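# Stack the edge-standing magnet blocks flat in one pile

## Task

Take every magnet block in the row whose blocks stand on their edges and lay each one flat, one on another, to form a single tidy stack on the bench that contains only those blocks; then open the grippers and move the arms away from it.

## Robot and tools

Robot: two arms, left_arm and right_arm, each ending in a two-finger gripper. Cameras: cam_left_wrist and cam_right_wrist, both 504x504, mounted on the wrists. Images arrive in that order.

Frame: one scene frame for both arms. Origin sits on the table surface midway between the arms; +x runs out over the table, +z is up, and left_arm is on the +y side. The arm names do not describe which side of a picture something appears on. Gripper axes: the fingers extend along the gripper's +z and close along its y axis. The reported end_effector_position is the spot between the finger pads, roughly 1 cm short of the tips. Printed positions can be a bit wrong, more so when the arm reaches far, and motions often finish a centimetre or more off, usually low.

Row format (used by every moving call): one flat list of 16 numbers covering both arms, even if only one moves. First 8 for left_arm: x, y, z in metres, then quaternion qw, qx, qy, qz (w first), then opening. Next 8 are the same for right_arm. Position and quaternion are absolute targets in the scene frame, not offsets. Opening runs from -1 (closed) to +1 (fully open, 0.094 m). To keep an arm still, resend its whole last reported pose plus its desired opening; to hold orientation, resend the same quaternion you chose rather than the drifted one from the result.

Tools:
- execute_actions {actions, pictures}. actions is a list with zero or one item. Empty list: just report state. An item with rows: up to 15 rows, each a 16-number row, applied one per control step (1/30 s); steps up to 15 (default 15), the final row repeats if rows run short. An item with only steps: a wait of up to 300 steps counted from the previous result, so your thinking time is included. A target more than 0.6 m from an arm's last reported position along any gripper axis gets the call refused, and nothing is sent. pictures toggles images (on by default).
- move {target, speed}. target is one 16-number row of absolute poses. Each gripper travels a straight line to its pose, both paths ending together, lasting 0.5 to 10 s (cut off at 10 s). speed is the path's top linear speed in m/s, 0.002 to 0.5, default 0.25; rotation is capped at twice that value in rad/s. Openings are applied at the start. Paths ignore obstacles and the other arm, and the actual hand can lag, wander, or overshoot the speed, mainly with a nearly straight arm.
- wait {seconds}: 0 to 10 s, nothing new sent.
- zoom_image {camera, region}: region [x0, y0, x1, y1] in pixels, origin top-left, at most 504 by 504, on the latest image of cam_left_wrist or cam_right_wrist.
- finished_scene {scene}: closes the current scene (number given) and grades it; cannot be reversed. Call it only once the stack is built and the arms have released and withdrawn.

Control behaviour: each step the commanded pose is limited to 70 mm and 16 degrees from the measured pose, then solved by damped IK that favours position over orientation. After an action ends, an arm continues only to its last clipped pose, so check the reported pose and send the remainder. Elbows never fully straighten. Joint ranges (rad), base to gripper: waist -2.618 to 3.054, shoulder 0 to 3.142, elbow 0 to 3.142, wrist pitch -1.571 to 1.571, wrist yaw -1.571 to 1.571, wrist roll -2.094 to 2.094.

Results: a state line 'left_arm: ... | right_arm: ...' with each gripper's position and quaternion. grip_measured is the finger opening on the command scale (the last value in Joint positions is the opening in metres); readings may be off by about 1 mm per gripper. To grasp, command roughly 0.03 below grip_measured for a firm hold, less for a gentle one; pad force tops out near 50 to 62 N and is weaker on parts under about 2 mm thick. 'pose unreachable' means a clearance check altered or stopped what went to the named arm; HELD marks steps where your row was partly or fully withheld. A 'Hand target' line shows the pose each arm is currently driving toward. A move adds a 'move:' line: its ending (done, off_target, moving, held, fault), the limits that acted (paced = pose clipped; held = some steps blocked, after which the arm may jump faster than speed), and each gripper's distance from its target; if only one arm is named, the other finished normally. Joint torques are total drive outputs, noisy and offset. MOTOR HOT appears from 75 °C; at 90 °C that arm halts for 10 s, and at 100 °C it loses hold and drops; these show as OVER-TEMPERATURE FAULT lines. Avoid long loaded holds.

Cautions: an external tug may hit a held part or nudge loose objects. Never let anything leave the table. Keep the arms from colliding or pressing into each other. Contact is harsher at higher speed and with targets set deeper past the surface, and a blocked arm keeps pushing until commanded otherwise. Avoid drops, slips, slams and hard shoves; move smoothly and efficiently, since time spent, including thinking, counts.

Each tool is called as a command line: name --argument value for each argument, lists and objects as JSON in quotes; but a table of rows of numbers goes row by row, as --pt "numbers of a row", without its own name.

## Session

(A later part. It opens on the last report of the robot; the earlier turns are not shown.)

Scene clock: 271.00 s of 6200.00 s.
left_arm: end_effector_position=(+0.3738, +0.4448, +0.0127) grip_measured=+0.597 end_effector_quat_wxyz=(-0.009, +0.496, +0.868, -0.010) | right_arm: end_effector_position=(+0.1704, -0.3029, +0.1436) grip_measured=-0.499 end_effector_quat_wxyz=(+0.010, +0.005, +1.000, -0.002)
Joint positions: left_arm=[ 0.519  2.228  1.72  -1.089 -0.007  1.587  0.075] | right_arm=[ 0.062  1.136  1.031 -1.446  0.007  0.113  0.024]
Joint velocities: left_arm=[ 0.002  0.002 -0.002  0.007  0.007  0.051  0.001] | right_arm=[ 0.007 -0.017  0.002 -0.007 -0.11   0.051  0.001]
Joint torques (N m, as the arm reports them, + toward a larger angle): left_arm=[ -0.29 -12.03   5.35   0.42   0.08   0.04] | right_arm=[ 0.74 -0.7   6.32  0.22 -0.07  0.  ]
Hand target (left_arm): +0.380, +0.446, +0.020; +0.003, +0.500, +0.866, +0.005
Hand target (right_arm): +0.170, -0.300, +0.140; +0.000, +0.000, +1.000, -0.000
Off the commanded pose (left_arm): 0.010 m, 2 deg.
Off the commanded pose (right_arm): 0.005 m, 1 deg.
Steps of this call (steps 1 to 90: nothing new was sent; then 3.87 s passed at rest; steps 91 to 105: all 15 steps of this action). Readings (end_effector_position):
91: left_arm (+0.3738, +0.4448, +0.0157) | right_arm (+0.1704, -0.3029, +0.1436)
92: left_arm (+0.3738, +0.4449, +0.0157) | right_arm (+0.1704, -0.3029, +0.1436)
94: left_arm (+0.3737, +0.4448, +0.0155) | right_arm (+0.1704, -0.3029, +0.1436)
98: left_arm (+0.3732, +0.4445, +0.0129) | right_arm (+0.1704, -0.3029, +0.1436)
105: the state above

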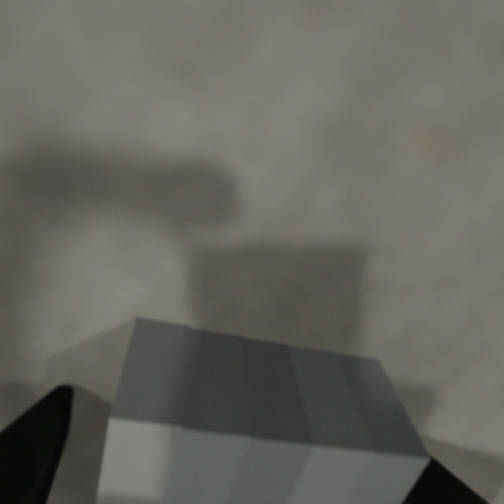

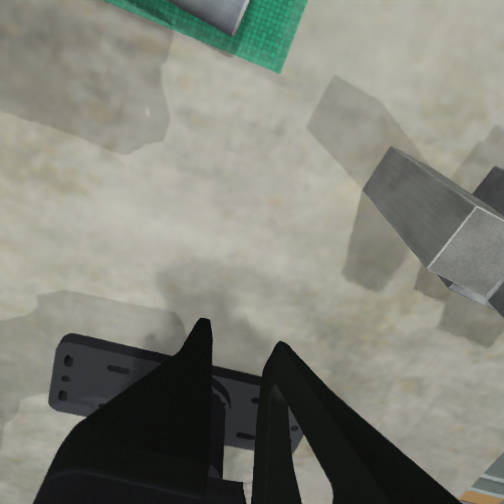

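move --target '[0.378,0.446,0.085,0.003,0.5,0.866,0.005,0.6, 0.17,-0.30,0.14,0,0,1,0,-0.5]' --speed 0.08

move --target '[0.384,0.451,0.09,0.5395,-0.2180,0.7998,0.1471,0.5, 0.17,-0.30,0.14,0,0,1,0,-0.5]' --speed 0.4

Scene clock: 284.47 s of 6200.00 s.
left_arm: end_effector_position=(+0.3732, +0.4445, +0.0655) grip_measured=+0.598 end_effector_quat_wxyz=(-0.010, +0.497, +0.868, -0.012) | right_arm: end_effector_position=(+0.1704, -0.3029, +0.1436) grip_measured=-0.499 end_effector_quat_wxyz=(+0.010, +0.005, +1.000, -0.002)
Joint positions: left_arm=[ 0.519  2.191  1.873 -1.283 -0.007  1.589  0.075] | right_arm=[ 0.062  1.136  1.031 -1.446  0.007  0.113  0.024]
Joint velocities: left_arm=[-0.002 -0.002 -0.007 -0.022  0.022 -0.051  0.   ] | right_arm=[-0.022  0.002 -0.017 -0.051  0.022 -0.022 -0.   ]
Joint torques (N m, as the arm reports them, + toward a larger angle): left_arm=[ -0.06 -12.77   8.26   0.05   0.06   0.04] | right_arm=[ 0.85 -0.54  6.39  0.2  -0.07  0.01]
Hand target (left_arm): +0.378, +0.446, +0.085; +0.003, +0.500, +0.866, +0.005
Hand target (right_arm): +0.170, -0.300, +0.140; +0.000, +0.000, +1.000, -0.000
Off the commanded pose (left_arm): 0.020 m, 2 deg.
Off the commanded pose (right_arm): 0.005 m, 1 deg.
After step 90, 9.03 s passed at rest.
move: off_target (left_arm)

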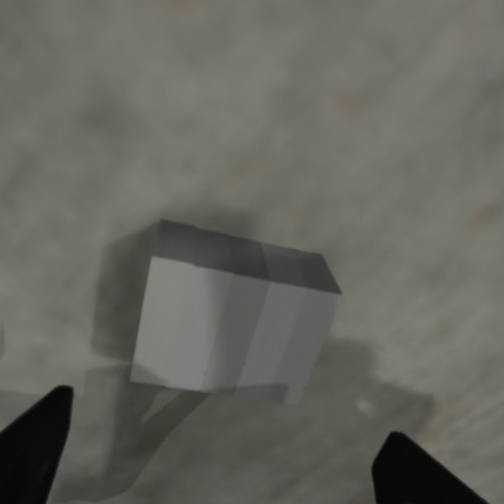

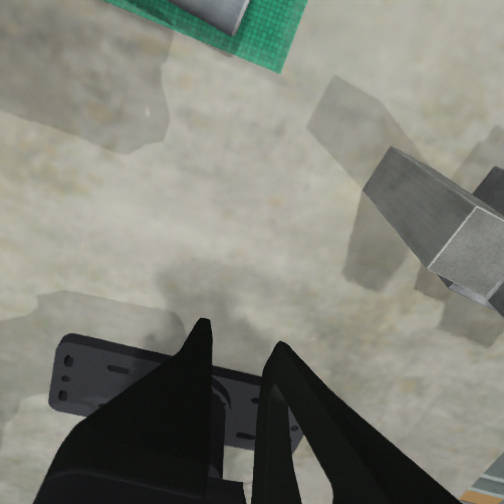

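Scene clock: 287.70 s of 6200.00 s.
left_arm: end_effector_position=(+0.3833, +0.4542, +0.0841) grip_measured=+0.502 end_effector_quat_wxyz=(+0.531, -0.226, +0.805, +0.138) | right_arm: end_effector_position=(+0.1704, -0.3029, +0.1436) grip_measured=-0.499 end_effector_quat_wxyz=(+0.010, +0.005, +1.000, -0.002)
Joint positions: left_arm=[ 0.548  1.673  0.529  0.735  0.046 -0.     0.071] | right_arm=[ 0.062  1.136  1.031 -1.446  0.007  0.113  0.024]
Joint velocities: left_arm=[ 0.007  0.002 -0.002  0.066 -0.022 -0.022  0.001] | right_arm=[-0.022  0.022  0.017 -0.022  0.066 -0.051 -0.   ]
Joint torques (N m, as the arm reports them, + toward a larger angle): left_arm=[-1.1  -5.06  4.99  1.9  -0.1  -0.07] | right_arm=[ 0.79 -0.68  6.3   0.22 -0.06  0.01]
Hand target (left_arm): +0.387, +0.453, +0.088; +0.541, -0.224, +0.798, +0.141
Hand target (right_arm): +0.170, -0.300, +0.140; +0.000, +0.000, +1.000, -0.000
Off the commanded pose (left_arm): 0.007 m, 2 deg.
Off the commanded pose (right_arm): 0.005 m, 1 deg.
move: done

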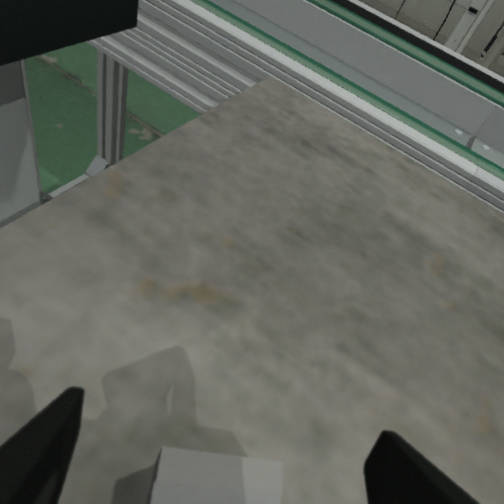

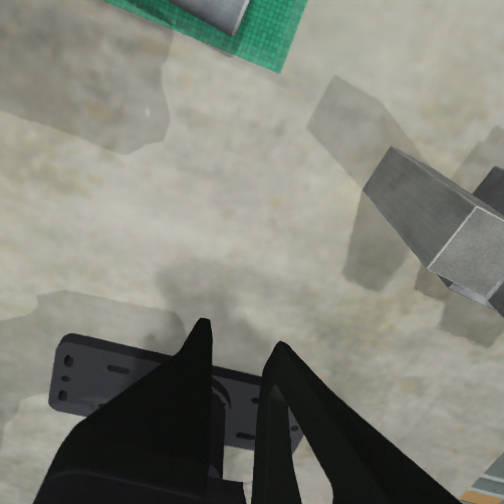

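move --target '[0.389,0.453,0.035,0.5395,-0.2180,0.7998,0.1471,0.5, 0.17,-0.30,0.14,0,0,1,0,-0.5]' --speed 0.06

Scene clock: 301.93 s of 6200.00 s.
left_arm: end_effector_position=(+0.3862, +0.4550, +0.0293) grip_measured=+0.502 end_effector_quat_wxyz=(+0.530, -0.226, +0.805, +0.140) | right_arm: end_effector_position=(+0.1704, -0.3029, +0.1436) grip_measured=-0.499 end_effector_quat_wxyz=(+0.010, +0.005, +1.000, -0.002)
Joint positions: left_arm=[0.542 1.946 0.497 1.04  0.036 0.001 0.071] | right_arm=[ 0.062  1.136  1.031 -1.446  0.007  0.113  0.024]
Joint velocities: left_arm=[-0.002  0.002 -0.002  0.037 -0.022 -0.007  0.   ] | right_arm=[ 0.017 -0.012  0.002 -0.022 -0.007  0.022 -0.001]
Joint torques (N m, as the arm reports them, + toward a larger angle): left_arm=[-1.05 -6.07  3.36  1.88 -0.09  0.06] | right_arm=[ 0.81 -0.64  6.26  0.21 -0.08  0.02]
Hand target (left_arm): +0.389, +0.453, +0.034; +0.539, -0.218, +0.800, +0.147
Hand target (right_arm): +0.170, -0.300, +0.140; +0.000, +0.000, +1.000, -0.000
Off the commanded pose (left_arm): 0.007 m, 2 deg.
Off the commanded pose (right_arm): 0.005 m, 1 deg.
After step 90, 9.80 s passed at rest.
move: done

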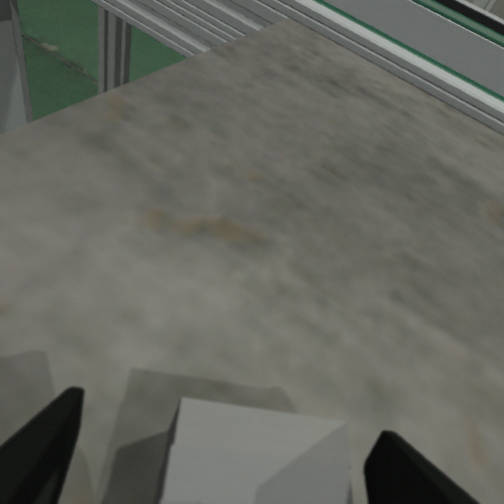

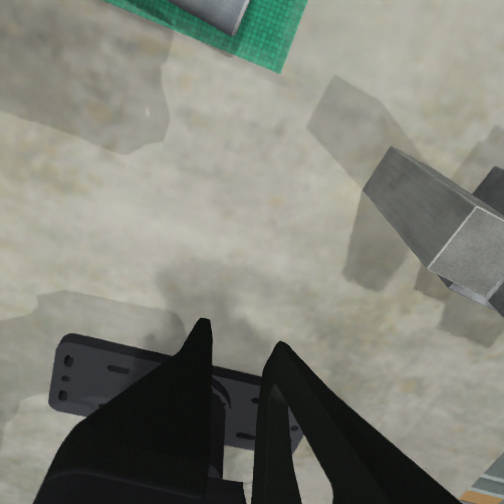

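move --target '[0.3885,0.4455,0.016,0.5395,-0.2180,0.7998,0.1471,0.5, 0.17,-0.30,0.14,0,0,1,0,-0.5]' --speed 0.02

Scene clock: 314.20 s of 6200.00 s.
left_arm: end_effector_position=(+0.3872, +0.4482, +0.0127) grip_measured=+0.502 end_effector_quat_wxyz=(+0.532, -0.221, +0.805, +0.144) | right_arm: end_effector_position=(+0.1704, -0.3029, +0.1436) grip_measured=-0.499 end_effector_quat_wxyz=(+0.010, +0.005, +1.000, -0.002)
Joint positions: left_arm=[0.519 2.037 0.482 1.151 0.015 0.002 0.071] | right_arm=[ 0.062  1.136  1.031 -1.446  0.007  0.113  0.024]
Joint velocities: left_arm=[-0.002  0.007  0.017  0.022 -0.022 -0.081 -0.   ] | right_arm=[ 0.002  0.002 -0.012  0.066  0.007 -0.007 -0.   ]
Joint torques (N m, as the arm reports them, + toward a larger angle): left_arm=[-1.18 -6.14  2.41  1.88 -0.13 -0.03] | right_arm=[ 0.84 -0.63  6.32  0.22 -0.06  0.02]
Hand target (left_arm): +0.389, +0.445, +0.016; +0.539, -0.218, +0.800, +0.147
Hand target (right_arm): +0.170, -0.300, +0.140; +0.000, +0.000, +1.000, -0.000
Off the commanded pose (left_arm): 0.004 m, 1 deg.
Off the commanded pose (right_arm): 0.005 m, 1 deg.
After step 90, 7.97 s passed at rest.
move: done

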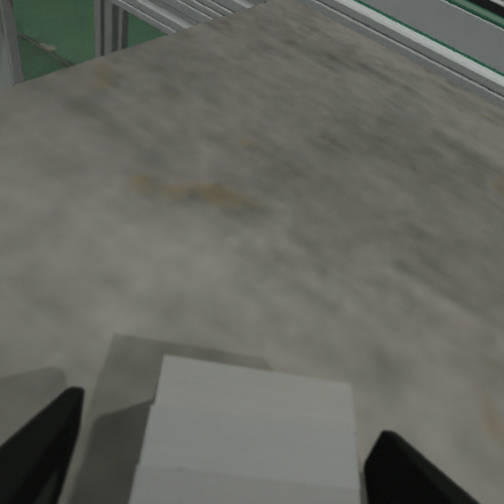

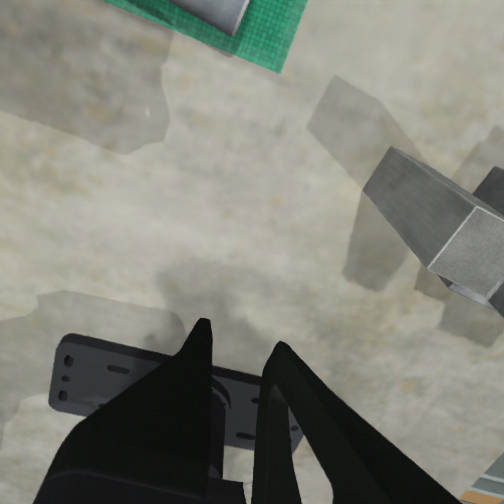

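move --target '[0.3845,0.4432,0.015,0.5395,-0.2180,0.7998,0.1471,0.5, 0.17,-0.30,0.14,0,0,1,0,-0.5]' --speed 0.01

Scene clock: 322.80 s of 6200.00 s.
left_arm: end_effector_position=(+0.3834, +0.4460, +0.0113) grip_measured=+0.502 end_effector_quat_wxyz=(+0.531, -0.221, +0.805, +0.143) | right_arm: end_effector_position=(+0.1704, -0.3029, +0.1436) grip_measured=-0.499 end_effector_quat_wxyz=(+0.010, +0.005, +1.000, -0.002)
Joint positions: left_arm=[0.519 2.037 0.465 1.167 0.014 0.002 0.071] | right_arm=[ 0.062  1.136  1.031 -1.446  0.007  0.113  0.024]
Joint velocities: left_arm=[-0.002 -0.017 -0.002  0.007  0.007 -0.022 -0.   ] | right_arm=[-0.002  0.002  0.012 -0.037 -0.037  0.037 -0.001]
Joint torques (N m, as the arm reports them, + toward a larger angle): left_arm=[-1.16 -6.26  2.3   1.88 -0.09 -0.02] | right_arm=[ 0.75 -0.63  6.24  0.21 -0.06 -0.01]
Hand target (left_arm): +0.385, +0.443, +0.015; +0.540, -0.218, +0.800, +0.147
Hand target (right_arm): +0.170, -0.300, +0.140; +0.000, +0.000, +1.000, -0.000
Off the commanded pose (left_arm): 0.005 m, 1 deg.
Off the commanded pose (right_arm): 0.005 m, 1 deg.
After step 90, 4.27 s passed at rest.
move: done

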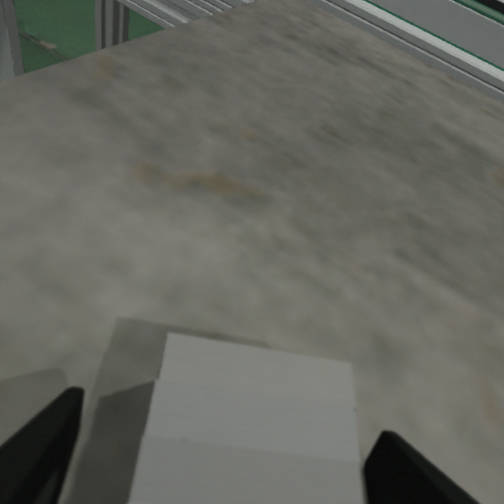

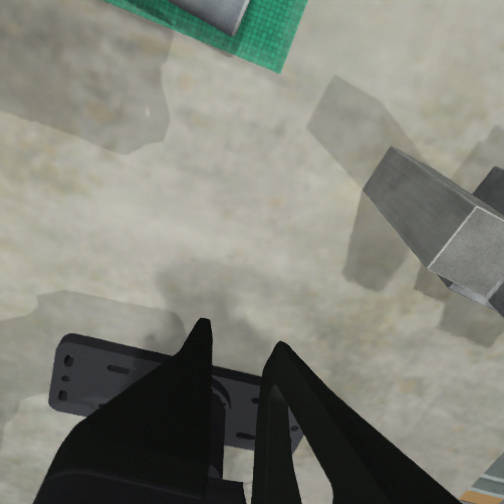

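execute_actions --actions '[{"rows":[[0.3845,0.4432,0.015,0.5395,-0.2180,0.7998,0.1471,0.42,0.17,-0.30,0.14,0,0,1,0,-0.5],[0.3845,0.4432,0.015,0.5395,-0.2180,0.7998,0.1471,0.34,0.17,-0.30,0.14,0,0,1,0,-0.5],[0.3845,0.4432,0.015,0.5395,-0.2180,0.7998,0.1471,0.27,0.17,-0.30,0.14,0,0,1,0,-0.5],[0.3845,0.4432,0.015,0.5395,-0.2180,0.7998,0.1471,0.2,0.17,-0.30,0.14,0,0,1,0,-0.5],[0.3845,0.4432,0.015,0.5395,-0.2180,0.7998,0.1471,0.14,0.17,-0.30,0.14,0,0,1,0,-0.5],[0.3845,0.4432,0.015,0.5395,-0.2180,0.7998,0.1471,0.08,0.17,-0.30,0.14,0,0,1,0,-0.5],[0.3845,0.4432,0.015,0.5395,-0.2180,0.7998,0.1471,0.03,0.17,-0.30,0.14,0,0,1,0,-0.5],[0.3845,0.4432,0.015,0.5395,-0.2180,0.7998,0.1471,-0.01,0.17,-0.30,0.14,0,0,1,0,-0.5],[0.3845,0.4432,0.015,0.5395,-0.2180,0.7998,0.1471,-0.04,0.17,-0.30,0.14,0,0,1,0,-0.5],[0.3845,0.4432,0.015,0.5395,-0.2180,0.7998,0.1471,-0.07,0.17,-0.30,0.14,0,0,1,0,-0.5],[0.3845,0.4432,0.015,0.5395,-0.2180,0.7998,0.1471,-0.09,0.17,-0.30,0.14,0,0,1,0,-0.5],[0.3845,0.4432,0.015,0.5395,-0.2180,0.7998,0.1471,-0.11,0.17,-0.30,0.14,0,0,1,0,-0.5],[0.3845,0.4432,0.015,0.5395,-0.2180,0.7998,0.1471,-0.13,0.17,-0.30,0.14,0,0,1,0,-0.5],[0.3845,0.4432,0.015,0.5395,-0.2180,0.7998,0.1471,-0.15,0.17,-0.30,0.14,0,0,1,0,-0.5],[0.3845,0.4432,0.015,0.5395,-0.2180,0.7998,0.1471,-0.16,0.17,-0.30,0.14,0,0,1,0,-0.5]],"steps":15}]'

Scene clock: 333.20 s of 6200.00 s.
left_arm: end_effector_position=(+0.3835, +0.4460, +0.0117) grip_measured=-0.102 end_effector_quat_wxyz=(+0.532, -0.221, +0.805, +0.144) | right_arm: end_effector_position=(+0.1704, -0.3029, +0.1436) grip_measured=-0.499 end_effector_quat_wxyz=(+0.010, +0.005, +1.000, -0.002)
Joint positions: left_arm=[0.519 2.037 0.465 1.169 0.014 0.002 0.042] | right_arm=[ 0.062  1.136  1.031 -1.446  0.007  0.113  0.024]
Joint velocities: left_arm=[-0.007 -0.012 -0.002 -0.007  0.022 -0.051 -0.   ] | right_arm=[-0.017  0.002 -0.022 -0.022 -0.007 -0.037  0.001]
Joint torques (N m, as the arm reports them, + toward a larger angle): left_arm=[-1.12 -6.21  2.16  1.87 -0.1  -0.03] | right_arm=[ 0.71 -0.71  6.33  0.2  -0.07  0.02]
Hand target (left_arm): +0.385, +0.443, +0.015; +0.539, -0.218, +0.800, +0.147
Hand target (right_arm): +0.170, -0.300, +0.140; +0.000, +0.000, +1.000, -0.000
Off the commanded pose (left_arm): 0.004 m, 1 deg.
Off the commanded pose (right_arm): 0.005 m, 1 deg.
Steps of this call (steps 1 to 90: nothing new was sent; then 6.90 s passed at rest; steps 91 to 105: all 15 steps of this action). Readings (end_effector_position):
91: left_arm (+0.3835, +0.4460, +0.0117) | right_arm (+0.1704, -0.3029, +0.1436)
92: left_arm (+0.3835, +0.4460, +0.0117) | right_arm (+0.1704, -0.3029, +0.1436)
94: left_arm (+0.3835, +0.4460, +0.0117) | right_arm (+0.1704, -0.3029, +0.1436)
98: left_arm (+0.3835, +0.4460, +0.0117) | right_arm (+0.1704, -0.3029, +0.1436)
105: the state above

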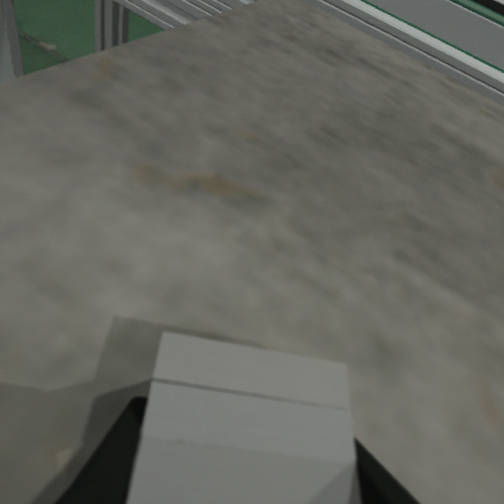

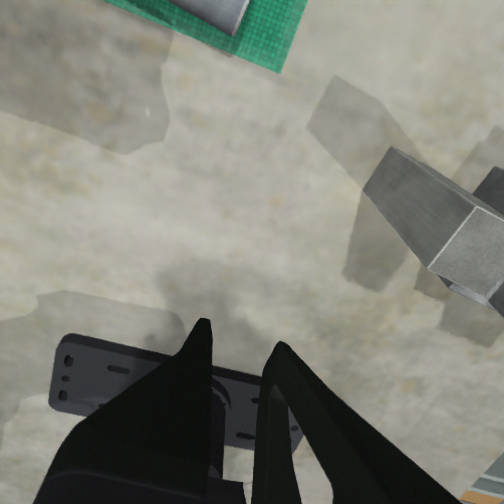

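move --target '[0.3845,0.4432,0.05,0.5495,-0.2210,0.7930,0.1440,-0.16, 0.17,-0.30,0.14,0,0,1,0,-0.5]' --speed 0.03

Scene clock: 345.83 s of 6200.00 s.
left_arm: end_effector_position=(+0.3755, +0.4411, +0.0218) grip_measured=-0.102 end_effector_quat_wxyz=(+0.511, -0.229, +0.817, +0.135) | right_arm: end_effector_position=(+0.1704, -0.3029, +0.1436) grip_measured=-0.499 end_effector_quat_wxyz=(+0.010, +0.005, +1.000, -0.002)
Joint positions: left_arm=[ 0.519  1.907  0.449  1.001  0.015 -0.007  0.042] | right_arm=[ 0.062  1.136  1.031 -1.446  0.007  0.113  0.024]
Joint velocities: left_arm=[ 0.007 -0.007  0.017 -0.051 -0.007 -0.007  0.003] | right_arm=[ 0.002 -0.017 -0.012 -0.007 -0.081  0.007 -0.001]
Joint torques (N m, as the arm reports them, + toward a larger angle): left_arm=[-0.76 -9.33  3.84  2.08 -0.04 -0.07] | right_arm=[ 0.85 -0.66  6.35  0.22 -0.09  0.03]
Hand target (left_arm): +0.385, +0.443, +0.050; +0.549, -0.221, +0.793, +0.143
Hand target (right_arm): +0.170, -0.300, +0.140; +0.000, +0.000, +1.000, -0.000
Off the commanded pose (left_arm): 0.030 m, 5 deg.
Off the commanded pose (right_arm): 0.005 m, 1 deg.
After step 90, 8.10 s passed at rest.
move: off_target (left_arm)

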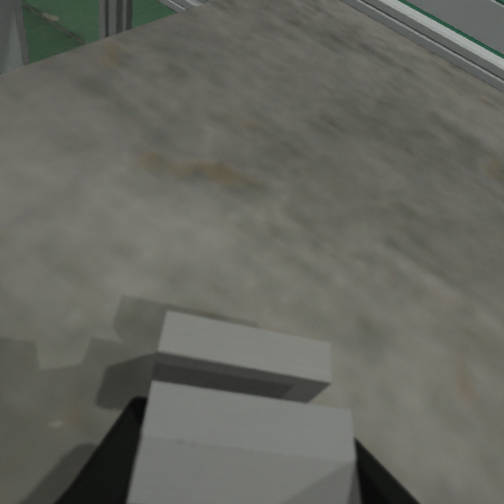

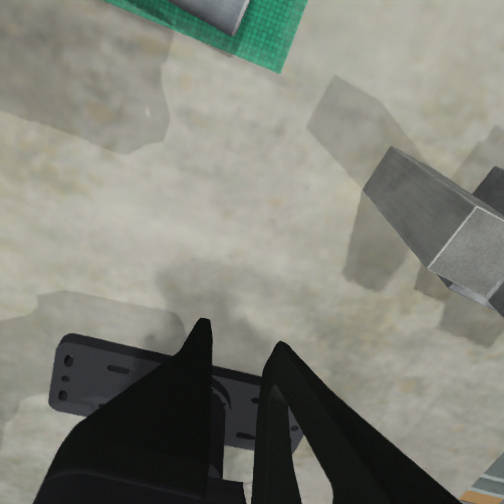

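move --target '[0.3835,0.4427,0.017,0.5445,-0.2195,0.7965,0.1456,-0.16, 0.17,-0.30,0.14,0,0,1,0,-0.5]' --speed 0.012

Scene clock: 366.03 s of 6200.00 s.
left_arm: end_effector_position=(+0.3806, +0.4442, +0.0118) grip_measured=-0.102 end_effector_quat_wxyz=(+0.534, -0.224, +0.803, +0.142) | right_arm: end_effector_position=(+0.1704, -0.3029, +0.1436) grip_measured=-0.499 end_effector_quat_wxyz=(+0.010, +0.005, +1.000, -0.002)
Joint positions: left_arm=[ 0.519  2.037  0.449  1.188  0.015 -0.007  0.042] | right_arm=[ 0.062  1.136  1.031 -1.446  0.007  0.113  0.024]
Joint velocities: left_arm=[0.012 0.022 0.002 0.022 0.022 0.022 0.001] | right_arm=[ 0.007  0.012 -0.002 -0.081  0.051  0.022  0.   ]
Joint torques (N m, as the arm reports them, + toward a larger angle): left_arm=[-0.79 -5.95  2.74  1.9  -0.06 -0.01] | right_arm=[ 0.78 -0.71  6.43  0.19 -0.08  0.01]
Hand target (left_arm): +0.384, +0.443, +0.016; +0.544, -0.220, +0.797, +0.145
Hand target (right_arm): +0.170, -0.300, +0.140; +0.000, +0.000, +1.000, -0.000
Off the commanded pose (left_arm): 0.006 m, 2 deg.
Off the commanded pose (right_arm): 0.005 m, 1 deg.
After step 90, 13.50 s passed at rest.
move: done

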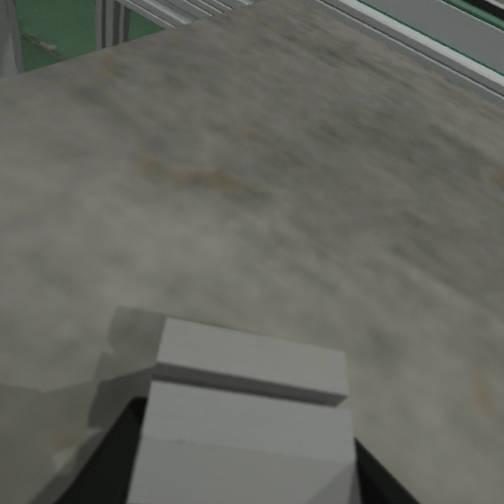

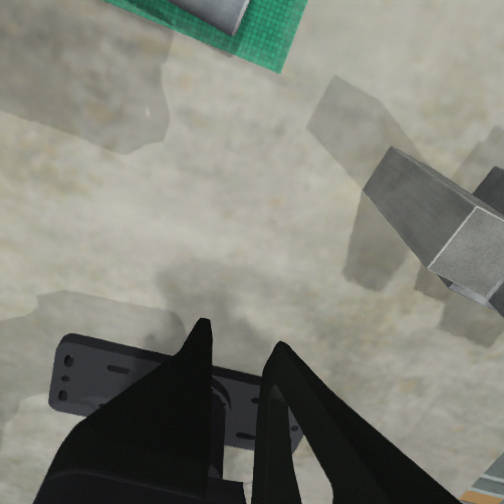

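move --target '[0.3885,0.4456,0.016,0.5395,-0.2180,0.7998,0.1471,-0.16, 0.17,-0.30,0.14,0,0,1,0,-0.5]' --speed 0.008

Scene clock: 375.13 s of 6200.00 s.
left_arm: end_effector_position=(+0.3806, +0.4442, +0.0115) grip_measured=-0.102 end_effector_quat_wxyz=(+0.534, -0.223, +0.803, +0.143) | right_arm: end_effector_position=(+0.1704, -0.3028, +0.1436) grip_measured=-0.499 end_effector_quat_wxyz=(+0.010, +0.005, +1.000, -0.002)
Joint positions: left_arm=[ 0.519  2.037  0.449  1.188  0.015 -0.003  0.042] | right_arm=[ 0.062  1.136  1.031 -1.446  0.007  0.113  0.024]
Joint velocities: left_arm=[-0.002 -0.007 -0.007 -0.022  0.066 -0.066  0.   ] | right_arm=[-0.002 -0.012  0.007  0.022  0.007 -0.022  0.001]
Joint torques (N m, as the arm reports them, + toward a larger angle): left_arm=[-1.15 -6.12  4.97  1.56 -0.1   0.01] | right_arm=[ 0.8  -0.62  6.33  0.23 -0.07  0.  ]
Hand target (left_arm): +0.388, +0.445, +0.016; +0.540, -0.218, +0.800, +0.147
Hand target (right_arm): +0.170, -0.300, +0.140; -0.000, +0.000, +1.000, +0.000
Off the commanded pose (left_arm): 0.009 m, 1 deg.
Off the commanded pose (right_arm): 0.005 m, 1 deg.
After step 90, 4.50 s passed at rest.
move: done

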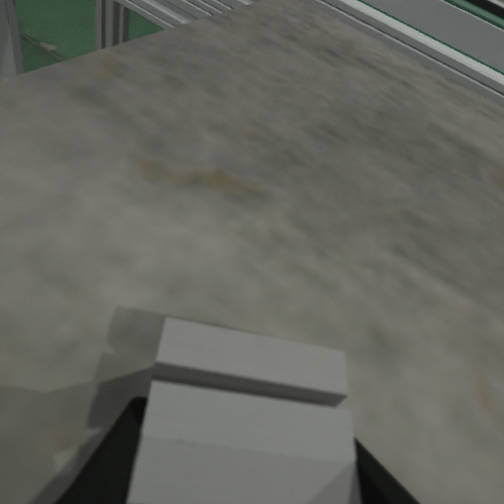

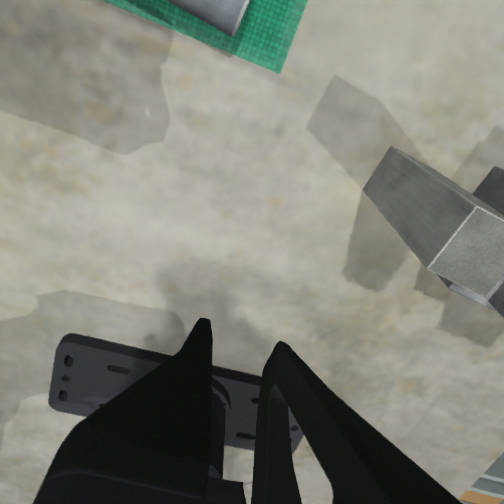

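move --target '[0.3955,0.4497,0.018,0.5395,-0.2180,0.7998,0.1471,-0.16, 0.17,-0.30,0.14,0,0,1,0,-0.5]' --speed 0.01

Scene clock: 397.20 s of 6200.00 s.
left_arm: end_effector_position=(+0.3862, +0.4476, +0.0117) grip_measured=-0.102 end_effector_quat_wxyz=(+0.531, -0.224, +0.805, +0.142) | right_arm: end_effector_position=(+0.1704, -0.3028, +0.1436) grip_measured=-0.499 end_effector_quat_wxyz=(+0.010, +0.005, +1.000, -0.002)
Joint positions: left_arm=[ 0.519  2.037  0.479  1.151  0.014 -0.003  0.042] | right_arm=[ 0.062  1.136  1.031 -1.446  0.007  0.113  0.024]
Joint velocities: left_arm=[ 0.002 -0.007 -0.017 -0.007 -0.066 -0.022  0.001] | right_arm=[ 0.007 -0.012  0.002  0.051  0.081 -0.022  0.   ]
Joint torques (N m, as the arm reports them, + toward a larger angle): left_arm=[-1.14 -6.3   5.36  1.56 -0.1   0.  ] | right_arm=[ 0.78 -0.63  6.31  0.22 -0.07  0.01]
Hand target (left_arm): +0.395, +0.449, +0.018; +0.539, -0.218, +0.800, +0.147
Hand target (right_arm): +0.170, -0.300, +0.140; +0.000, +0.000, +1.000, -0.000
Off the commanded pose (left_arm): 0.011 m, 1 deg.
Off the commanded pose (right_arm): 0.005 m, 1 deg.
After step 90, 17.13 s passed at rest.
move: off_target (left_arm)

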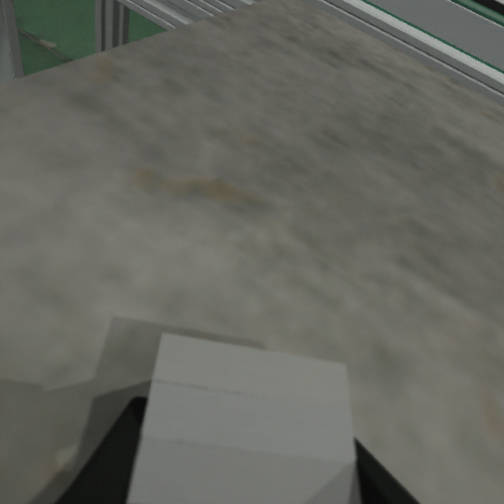

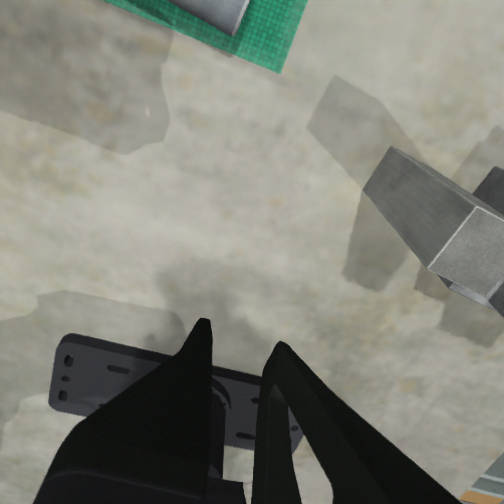

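execute_actions --actions '[{"rows":[[0.3955,0.4497,0.018,0.5395,-0.2180,0.7998,0.1471,-0.14,0.17,-0.30,0.14,0,0,1,0,-0.5],[0.3955,0.4497,0.018,0.5395,-0.2180,0.7998,0.1471,-0.12,0.17,-0.30,0.14,0,0,1,0,-0.5],[0.3955,0.4497,0.018,0.5395,-0.2180,0.7998,0.1471,-0.10,0.17,-0.30,0.14,0,0,1,0,-0.5],[0.3955,0.4497,0.018,0.5395,-0.2180,0.7998,0.1471,-0.08,0.17,-0.30,0.14,0,0,1,0,-0.5],[0.3955,0.4497,0.018,0.5395,-0.2180,0.7998,0.1471,-0.06,0.17,-0.30,0.14,0,0,1,0,-0.5],[0.3955,0.4497,0.018,0.5395,-0.2180,0.7998,0.1471,-0.03,0.17,-0.30,0.14,0,0,1,0,-0.5],[0.3955,0.4497,0.018,0.5395,-0.2180,0.7998,0.1471,0.0,0.17,-0.30,0.14,0,0,1,0,-0.5],[0.3955,0.4497,0.018,0.5395,-0.2180,0.7998,0.1471,0.04,0.17,-0.30,0.14,0,0,1,0,-0.5],[0.3955,0.4497,0.018,0.5395,-0.2180,0.7998,0.1471,0.08,0.17,-0.30,0.14,0,0,1,0,-0.5],[0.3955,0.4497,0.018,0.5395,-0.2180,0.7998,0.1471,0.12,0.17,-0.30,0.14,0,0,1,0,-0.5]],"steps":15}]' --pictures false

move --target '[0.4015,0.4532,0.018,0.5395,-0.2180,0.7998,0.1471,0.12, 0.17,-0.30,0.14,0,0,1,0,-0.5]' --speed 0.01

Scene clock: 408.50 s of 6200.00 s.
left_arm: end_effector_position=(+0.3857, +0.4474, +0.0105) grip_measured=+0.118 end_effector_quat_wxyz=(+0.529, -0.224, +0.806, +0.141) | right_arm: end_effector_position=(+0.1704, -0.3028, +0.1436) grip_measured=-0.499 end_effector_quat_wxyz=(+0.010, +0.005, +1.000, -0.002)
Joint positions: left_arm=[ 0.519  2.037  0.479  1.146  0.014 -0.003  0.053] | right_arm=[ 0.062  1.136  1.031 -1.446  0.007  0.113  0.024]
Joint velocities: left_arm=[-0.007  0.007  0.007  0.007  0.037  0.007 -0.   ] | right_arm=[-0.017 -0.007  0.002  0.051 -0.11   0.037 -0.001]
Joint torques (N m, as the arm reports them, + toward a larger angle): left_arm=[-1.01 -6.32  5.34  1.65 -0.12  0.02] | right_arm=[ 0.79 -0.66  6.32  0.22 -0.06  0.  ]
Hand target (left_arm): +0.395, +0.449, +0.018; +0.540, -0.218, +0.800, +0.147
Hand target (right_arm): +0.170, -0.300, +0.140; +0.000, +0.000, +1.000, -0.000
Off the commanded pose (left_arm): 0.013 m, 2 deg.
Off the commanded pose (right_arm): 0.005 m, 1 deg.
Steps of this call (steps 1 to 90: nothing new was sent; then 7.80 s passed at rest; steps 91 to 105: all 15 steps of this action). Readings (end_effector_position):
91: left_arm (+0.3862, +0.4476, +0.0117) | right_arm (+0.1704, -0.3028, +0.1436)
92: left_arm (+0.3862, +0.4476, +0.0117) | right_arm (+0.1704, -0.3028, +0.1436)
94: left_arm (+0.3862, +0.4476, +0.0117) | right_arm (+0.1704, -0.3028, +0.1436)
98: left_arm (+0.3859, +0.4475, +0.0110) | right_arm (+0.1704, -0.3028, +0.1436)
105: the state above

Scene clock: 410.80 s of 6200.00 s.
left_arm: end_effector_position=(+0.3923, +0.4514, +0.0109) grip_measured=+0.118 end_effector_quat_wxyz=(+0.529, -0.224, +0.806, +0.142) | right_arm: end_effector_position=(+0.1704, -0.3028, +0.1436) grip_measured=-0.499 end_effector_quat_wxyz=(+0.010, +0.005, +1.000, -0.002)
Joint positions: left_arm=[ 0.519  2.048  0.51   1.127  0.014 -0.003  0.053] | right_arm=[ 0.062  1.136  1.031 -1.446  0.007  0.113  0.024]
Joint velocities: left_arm=[-0.022 -0.007  0.007  0.066 -0.022 -0.022 -0.   ] | right_arm=[-0.012 -0.012 -0.007  0.022 -0.051 -0.022 -0.   ]
Joint torques (N m, as the arm reports them, + toward a larger angle): left_arm=[-1.1  -6.44  5.37  1.64 -0.1   0.04] | right_arm=[ 0.88 -0.62  6.37  0.24 -0.07  0.01]
Hand target (left_arm): +0.401, +0.453, +0.018; +0.540, -0.218, +0.800, +0.147
Hand target (right_arm): +0.170, -0.300, +0.140; +0.000, +0.000, +1.000, -0.000
Off the commanded pose (left_arm): 0.012 m, 2 deg.
Off the commanded pose (right_arm): 0.005 m, 1 deg.
move: off_target (left_arm)

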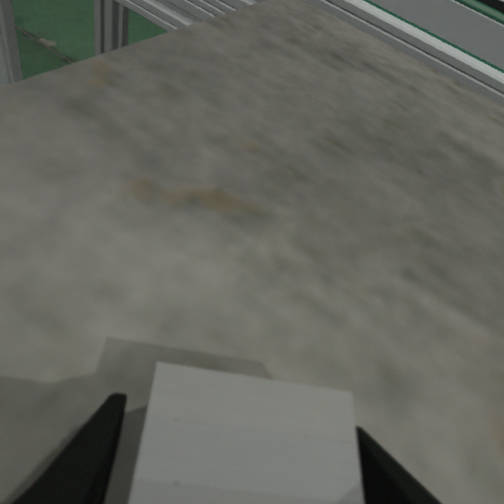

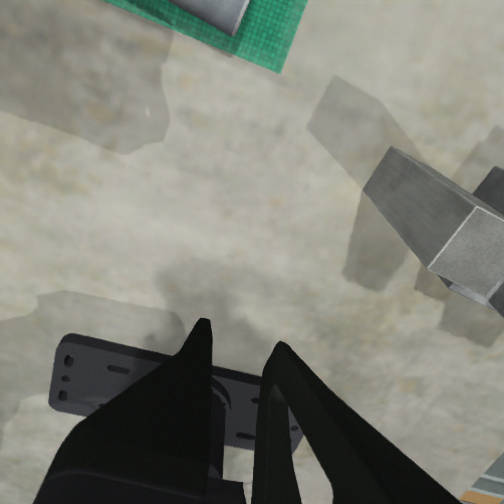

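execute_actions --actions '[{"rows":[[0.396,0.450,0.018,0.5445,-0.2195,0.7965,0.1456,0.08,0.17,-0.30,0.14,0,0,1,0,-0.5],[0.396,0.450,0.018,0.5445,-0.2195,0.7965,0.1456,0.04,0.17,-0.30,0.14,0,0,1,0,-0.5],[0.396,0.450,0.018,0.5445,-0.2195,0.7965,0.1456,0.0,0.17,-0.30,0.14,0,0,1,0,-0.5],[0.396,0.450,0.018,0.5445,-0.2195,0.7965,0.1456,-0.03,0.17,-0.30,0.14,0,0,1,0,-0.5],[0.396,0.450,0.018,0.5445,-0.2195,0.7965,0.1456,-0.06,0.17,-0.30,0.14,0,0,1,0,-0.5],[0.396,0.450,0.018,0.5445,-0.2195,0.7965,0.1456,-0.08,0.17,-0.30,0.14,0,0,1,0,-0.5],[0.396,0.450,0.018,0.5445,-0.2195,0.7965,0.1456,-0.10,0.17,-0.30,0.14,0,0,1,0,-0.5],[0.396,0.450,0.018,0.5445,-0.2195,0.7965,0.1456,-0.12,0.17,-0.30,0.14,0,0,1,0,-0.5],[0.396,0.450,0.018,0.5445,-0.2195,0.7965,0.1456,-0.14,0.17,-0.30,0.14,0,0,1,0,-0.5],[0.396,0.450,0.018,0.5445,-0.2195,0.7965,0.1456,-0.16,0.17,-0.30,0.14,0,0,1,0,-0.5]],"steps":15}]' --pictures false

move --target '[0.396,0.450,0.06,0.5595,-0.2240,0.7860,0.1410,-0.16, 0.17,-0.30,0.14,0,0,1,0,-0.5]' --speed 0.03

Scene clock: 419.07 s of 6200.00 s.
left_arm: end_effector_position=(+0.3934, +0.4520, +0.0137) grip_measured=-0.100 end_effector_quat_wxyz=(+0.534, -0.223, +0.803, +0.143) | right_arm: end_effector_position=(+0.1704, -0.3028, +0.1436) grip_measured=-0.499 end_effector_quat_wxyz=(+0.010, +0.005, +1.000, -0.002)
Joint positions: left_arm=[ 0.519  2.048  0.511  1.138  0.014 -0.003  0.042] | right_arm=[ 0.062  1.136  1.031 -1.446  0.007  0.113  0.024]
Joint velocities: left_arm=[-0.007  0.002  0.002 -0.007  0.037  0.037  0.   ] | right_arm=[ 0.002  0.007 -0.022  0.007  0.022  0.007 -0.   ]
Joint torques (N m, as the arm reports them, + toward a larger angle): left_arm=[-1.   -6.21  2.9   1.93 -0.06 -0.04] | right_arm=[ 0.7  -0.68  6.29  0.23 -0.07  0.03]
Hand target (left_arm): +0.396, +0.450, +0.018; +0.544, -0.219, +0.796, +0.145
Hand target (right_arm): +0.170, -0.300, +0.140; +0.000, +0.000, +1.000, -0.000
Off the commanded pose (left_arm): 0.005 m, 1 deg.
Off the commanded pose (right_arm): 0.005 m, 1 deg.
Steps of this call (steps 1 to 90: nothing new was sent; then 4.77 s passed at rest; steps 91 to 105: all 15 steps of this action). Readings (end_effector_position):
91: left_arm (+0.3925, +0.4515, +0.0114) | right_arm (+0.1704, -0.3028, +0.1436)
92: left_arm (+0.3927, +0.4516, +0.0118) | right_arm (+0.1704, -0.3028, +0.1436)
94: left_arm (+0.3931, +0.4519, +0.0130) | right_arm (+0.1704, -0.3028, +0.1436)
98: left_arm (+0.3934, +0.4520, +0.0137) | right_arm (+0.1704, -0.3028, +0.1436)
105: the state above

Scene clock: 421.10 s of 6200.00 s.
left_arm: end_effector_position=(+0.3865, +0.4479, +0.0293) grip_measured=-0.100 end_effector_quat_wxyz=(+0.519, -0.233, +0.812, +0.134) | right_arm: end_effector_position=(+0.1704, -0.3028, +0.1436) grip_measured=-0.499 end_effector_quat_wxyz=(+0.010, +0.005, +1.000, -0.002)
Joint positions: left_arm=[ 0.519  1.908  0.497  0.97   0.014 -0.021  0.042] | right_arm=[ 0.062  1.136  1.031 -1.446  0.007  0.113  0.024]
Joint velocities: left_arm=[ 0.012 -0.012  0.017 -0.081  0.081 -0.007 -0.001] | right_arm=[-0.007  0.002  0.022 -0.037 -0.095 -0.051 -0.001]
Joint torques (N m, as the arm reports them, + toward a larger angle): left_arm=[-0.62 -9.6   4.11  2.16  0.04 -0.05] | right_arm=[ 0.76 -0.7   6.33  0.21 -0.09  0.  ]
Hand target (left_arm): +0.396, +0.450, +0.060; +0.559, -0.224, +0.786, +0.140
Hand target (right_arm): +0.170, -0.300, +0.140; +0.000, +0.000, +1.000, -0.000
Off the commanded pose (left_arm): 0.032 m, 6 deg.
Off the commanded pose (right_arm): 0.005 m, 1 deg.
move: off_target (left_arm)

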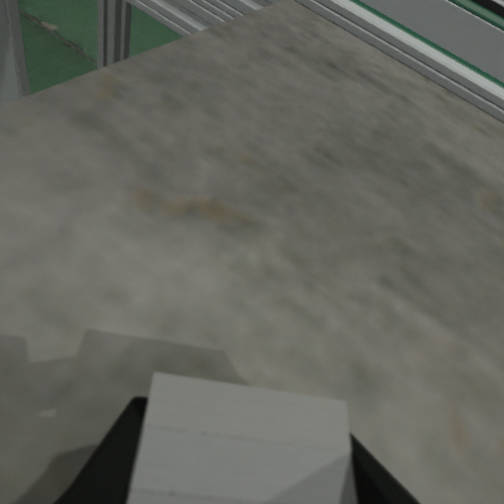

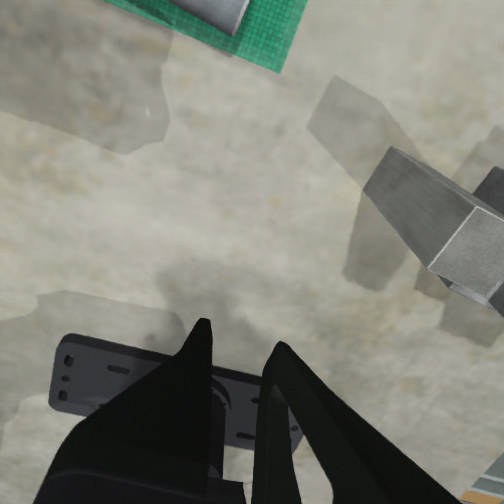

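move --target '[0.396,0.450,0.11,0.5595,-0.2240,0.7860,0.1410,-0.16, 0.17,-0.30,0.14,0,0,1,0,-0.5]' --speed 0.05

Scene clock: 428.10 s of 6200.00 s.
left_arm: end_effector_position=(+0.3774, +0.4423, +0.0677) grip_measured=-0.100 end_effector_quat_wxyz=(+0.505, -0.236, +0.820, +0.130) | right_arm: end_effector_position=(+0.1704, -0.3028, +0.1436) grip_measured=-0.499 end_effector_quat_wxyz=(+0.010, +0.005, +1.000, -0.002)
Joint positions: left_arm=[ 0.519  1.667  0.508  0.686  0.014 -0.021  0.042] | right_arm=[ 0.062  1.136  1.031 -1.446  0.007  0.113  0.024]
Joint velocities: left_arm=[ 0.017  0.007 -0.007 -0.022 -0.066 -0.007 -0.001] | right_arm=[-0.002  0.022 -0.012  0.037 -0.037 -0.051  0.001]
Joint torques (N m, as the arm reports them, + toward a larger angle): left_arm=[-0.56 -8.5   8.52  2.13  0.05 -0.07] | right_arm=[ 0.82 -0.59  6.38  0.21 -0.08  0.01]
Hand target (left_arm): +0.394, +0.449, +0.111; +0.559, -0.224, +0.786, +0.140
Hand target (right_arm): +0.170, -0.300, +0.140; +0.000, +0.000, +1.000, -0.000
Off the commanded pose (left_arm): 0.047 m, 8 deg.
Off the commanded pose (right_arm): 0.005 m, 1 deg.
After step 90, 2.00 s passed at rest.
move: off_target (left_arm)

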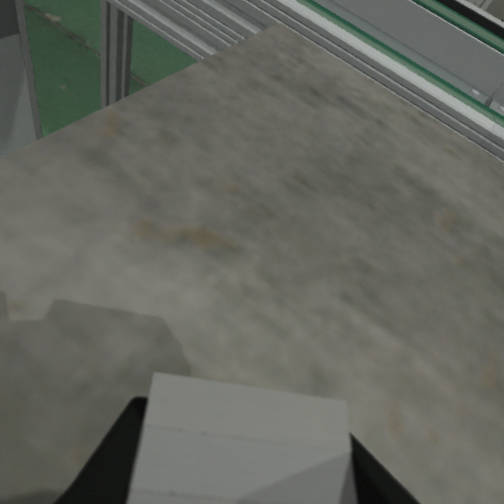

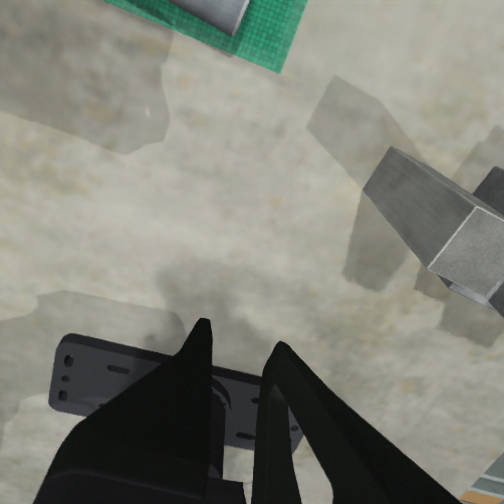

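move --target '[0.2645,0.377,0.085,-0.1841,-0.2582,0.9471,-0.0502,-0.16, 0.17,-0.30,0.14,0,0,1,0,-0.5]' --speed 0.1

Scene clock: 450.30 s of 6200.00 s.
left_arm: end_effector_position=(+0.2607, +0.3763, +0.0764) grip_measured=-0.100 end_effector_quat_wxyz=(-0.187, -0.265, +0.945, -0.047) | right_arm: end_effector_position=(+0.1704, -0.3028, +0.1436) grip_measured=-0.499 end_effector_quat_wxyz=(+0.010, +0.005, +1.000, -0.002)
Joint positions: left_arm=[ 0.519  2.014  1.57  -1.516 -0.011 -0.002  0.042] | right_arm=[ 0.062  1.136  1.031 -1.446  0.007  0.113  0.024]
Joint velocities: left_arm=[-0.027  0.017 -0.017 -0.022 -0.081 -0.066  0.001] | right_arm=[ 0.002 -0.002 -0.012 -0.037 -0.051 -0.037 -0.001]
Joint torques (N m, as the arm reports them, + toward a larger angle): left_arm=[-1.2  -9.03  8.2  -0.78 -0.13  0.03] | right_arm=[ 0.83 -0.7   6.34  0.2  -0.09  0.02]
Hand target (left_arm): +0.263, +0.376, +0.088; -0.186, -0.256, +0.948, -0.040
Hand target (right_arm): +0.170, -0.300, +0.140; +0.000, +0.000, +1.000, -0.000
Off the commanded pose (left_arm): 0.009 m, 1 deg.
Off the commanded pose (right_arm): 0.005 m, 1 deg.
After step 90, 11.37 s passed at rest.
move: done

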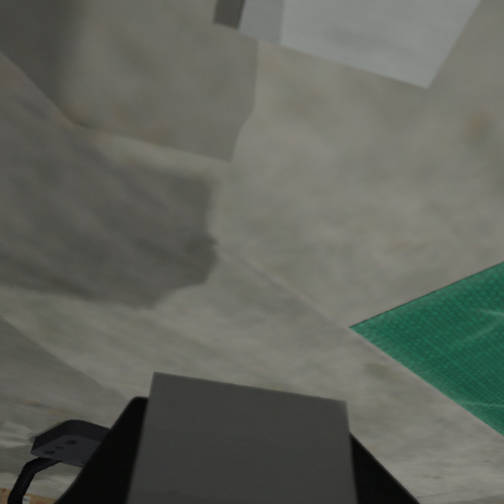

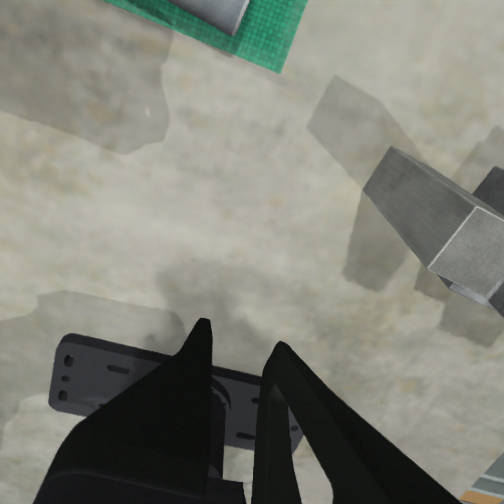

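move --target '[0.2645,0.377,0.035,-0.1900,-0.2579,0.9459,-0.0518,-0.16, 0.17,-0.30,0.14,0,0,1,0,-0.5]' --speed 0.04

Scene clock: 461.37 s of 6200.00 s.
left_arm: end_effector_position=(+0.2648, +0.3788, +0.0306) grip_measured=-0.100 end_effector_quat_wxyz=(-0.192, -0.261, +0.945, -0.049) | right_arm: end_effector_position=(+0.1704, -0.3028, +0.1436) grip_measured=-0.499 end_effector_quat_wxyz=(+0.010, +0.005, +1.000, -0.002)
Joint positions: left_arm=[ 0.519  2.089  1.491 -1.371 -0.011  0.007  0.042] | right_arm=[ 0.062  1.136  1.031 -1.446  0.007  0.113  0.024]
Joint velocities: left_arm=[ 0.012  0.012 -0.012  0.037 -0.066 -0.007  0.   ] | right_arm=[ 0.002  0.007  0.007 -0.022  0.022 -0.037 -0.   ]
Joint torques (N m, as the arm reports them, + toward a larger angle): left_arm=[-0.2  -9.54  5.04 -0.53  0.05  0.04] | right_arm=[ 0.76 -0.69  6.35  0.23 -0.08  0.03]
Hand target (left_arm): +0.264, +0.377, +0.035; -0.190, -0.258, +0.946, -0.052
Hand target (right_arm): +0.170, -0.300, +0.140; +0.000, +0.000, +1.000, -0.000
Off the commanded pose (left_arm): 0.005 m, 1 deg.
Off the commanded pose (right_arm): 0.005 m, 1 deg.
After step 90, 6.70 s passed at rest.
move: done

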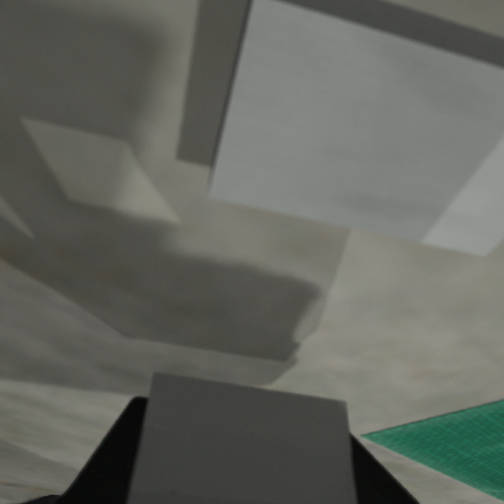

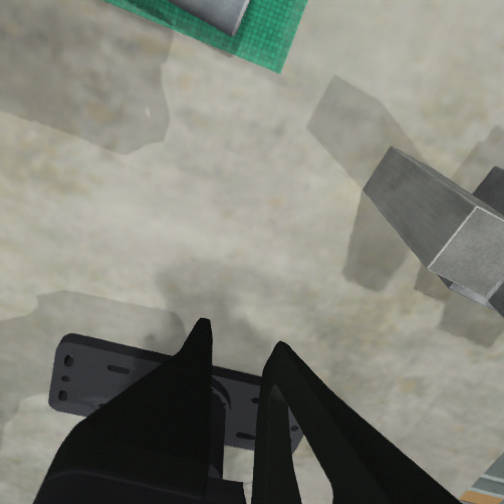

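move --target '[0.2645,0.377,0.017,-0.1900,-0.2579,0.9459,-0.0518,-0.16, 0.17,-0.30,0.14,0,0,1,0,-0.5]' --speed 0.012

Scene clock: 477.53 s of 6200.00 s.
left_arm: end_effector_position=(+0.2655, +0.3793, +0.0150) grip_measured=-0.100 end_effector_quat_wxyz=(-0.189, -0.261, +0.945, -0.048) | right_arm: end_effector_position=(+0.1704, -0.3028, +0.1436) grip_measured=-0.499 end_effector_quat_wxyz=(+0.010, +0.005, +1.000, -0.002)
Joint positions: left_arm=[ 0.519  2.11   1.459 -1.313 -0.011  0.007  0.042] | right_arm=[ 0.062  1.136  1.031 -1.446  0.007  0.113  0.024]
Joint velocities: left_arm=[-0.007 -0.012 -0.017 -0.037 -0.007 -0.007  0.001] | right_arm=[-0.012 -0.002 -0.012  0.022 -0.007 -0.022 -0.001]
Joint torques (N m, as the arm reports them, + toward a larger angle): left_arm=[-0.2  -9.15  4.44 -0.47  0.03  0.03] | right_arm=[ 0.8  -0.7   6.23  0.19 -0.07  0.02]
Hand target (left_arm): +0.264, +0.377, +0.017; -0.190, -0.258, +0.946, -0.052
Hand target (right_arm): +0.170, -0.300, +0.140; +0.000, +0.000, +1.000, -0.000
Off the commanded pose (left_arm): 0.003 m, 1 deg.
Off the commanded pose (right_arm): 0.005 m, 1 deg.
After step 90, 11.80 s passed at rest.
move: done

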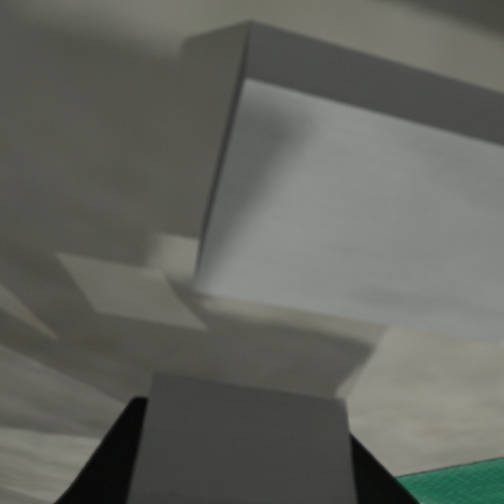

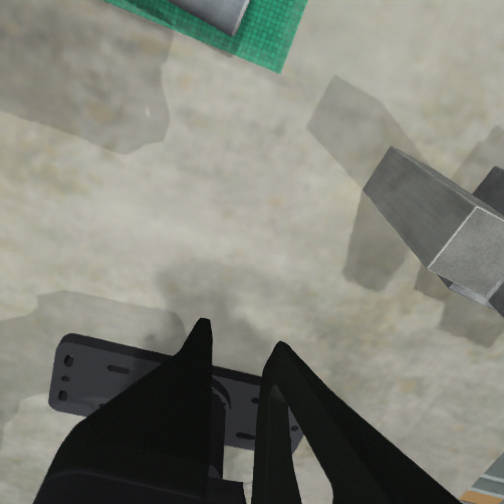

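move --target '[0.2645,0.377,0.0125,-0.1900,-0.2579,0.9459,-0.0518,-0.16, 0.17,-0.30,0.14,0,0,1,0,-0.5]' --speed 0.008

Scene clock: 487.47 s of 6200.00 s.
left_arm: end_effector_position=(+0.2654, +0.3792, +0.0147) grip_measured=-0.100 end_effector_quat_wxyz=(-0.189, -0.261, +0.945, -0.048) | right_arm: end_effector_position=(+0.1704, -0.3028, +0.1436) grip_measured=-0.499 end_effector_quat_wxyz=(+0.010, +0.005, +1.000, -0.002)
Joint positions: left_arm=[ 0.519  2.11   1.457 -1.312 -0.011  0.007  0.042] | right_arm=[ 0.062  1.136  1.031 -1.446  0.007  0.113  0.024]
Joint velocities: left_arm=[ 0.002  0.017  0.002 -0.037  0.022  0.081 -0.   ] | right_arm=[-0.007 -0.002 -0.002  0.007  0.037  0.051 -0.   ]
Joint torques (N m, as the arm reports them, + toward a larger angle): left_arm=[-0.2  -8.62  3.9  -0.32  0.04  0.03] | right_arm=[ 0.73 -0.63  6.33  0.21 -0.06  0.03]
Hand target (left_arm): +0.264, +0.377, +0.013; -0.190, -0.258, +0.946, -0.052
Hand target (right_arm): +0.170, -0.300, +0.140; +0.000, +0.000, +1.000, -0.000
Off the commanded pose (left_arm): 0.003 m, 1 deg.
Off the commanded pose (right_arm): 0.005 m, 1 deg.
After step 90, 5.33 s passed at rest.
move: done

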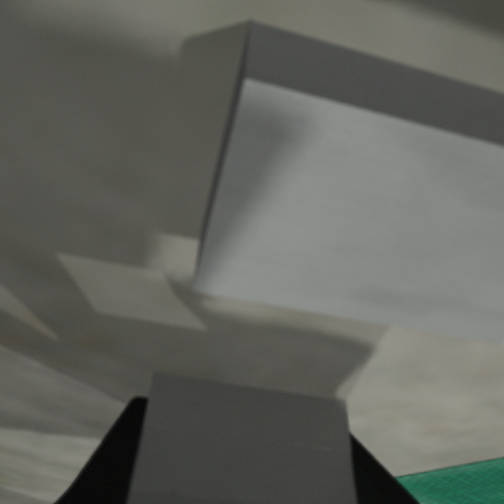

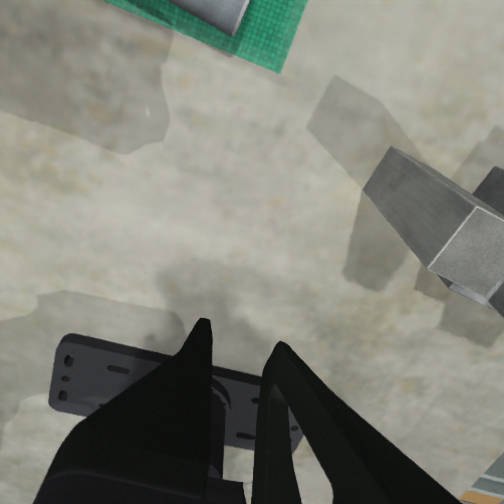

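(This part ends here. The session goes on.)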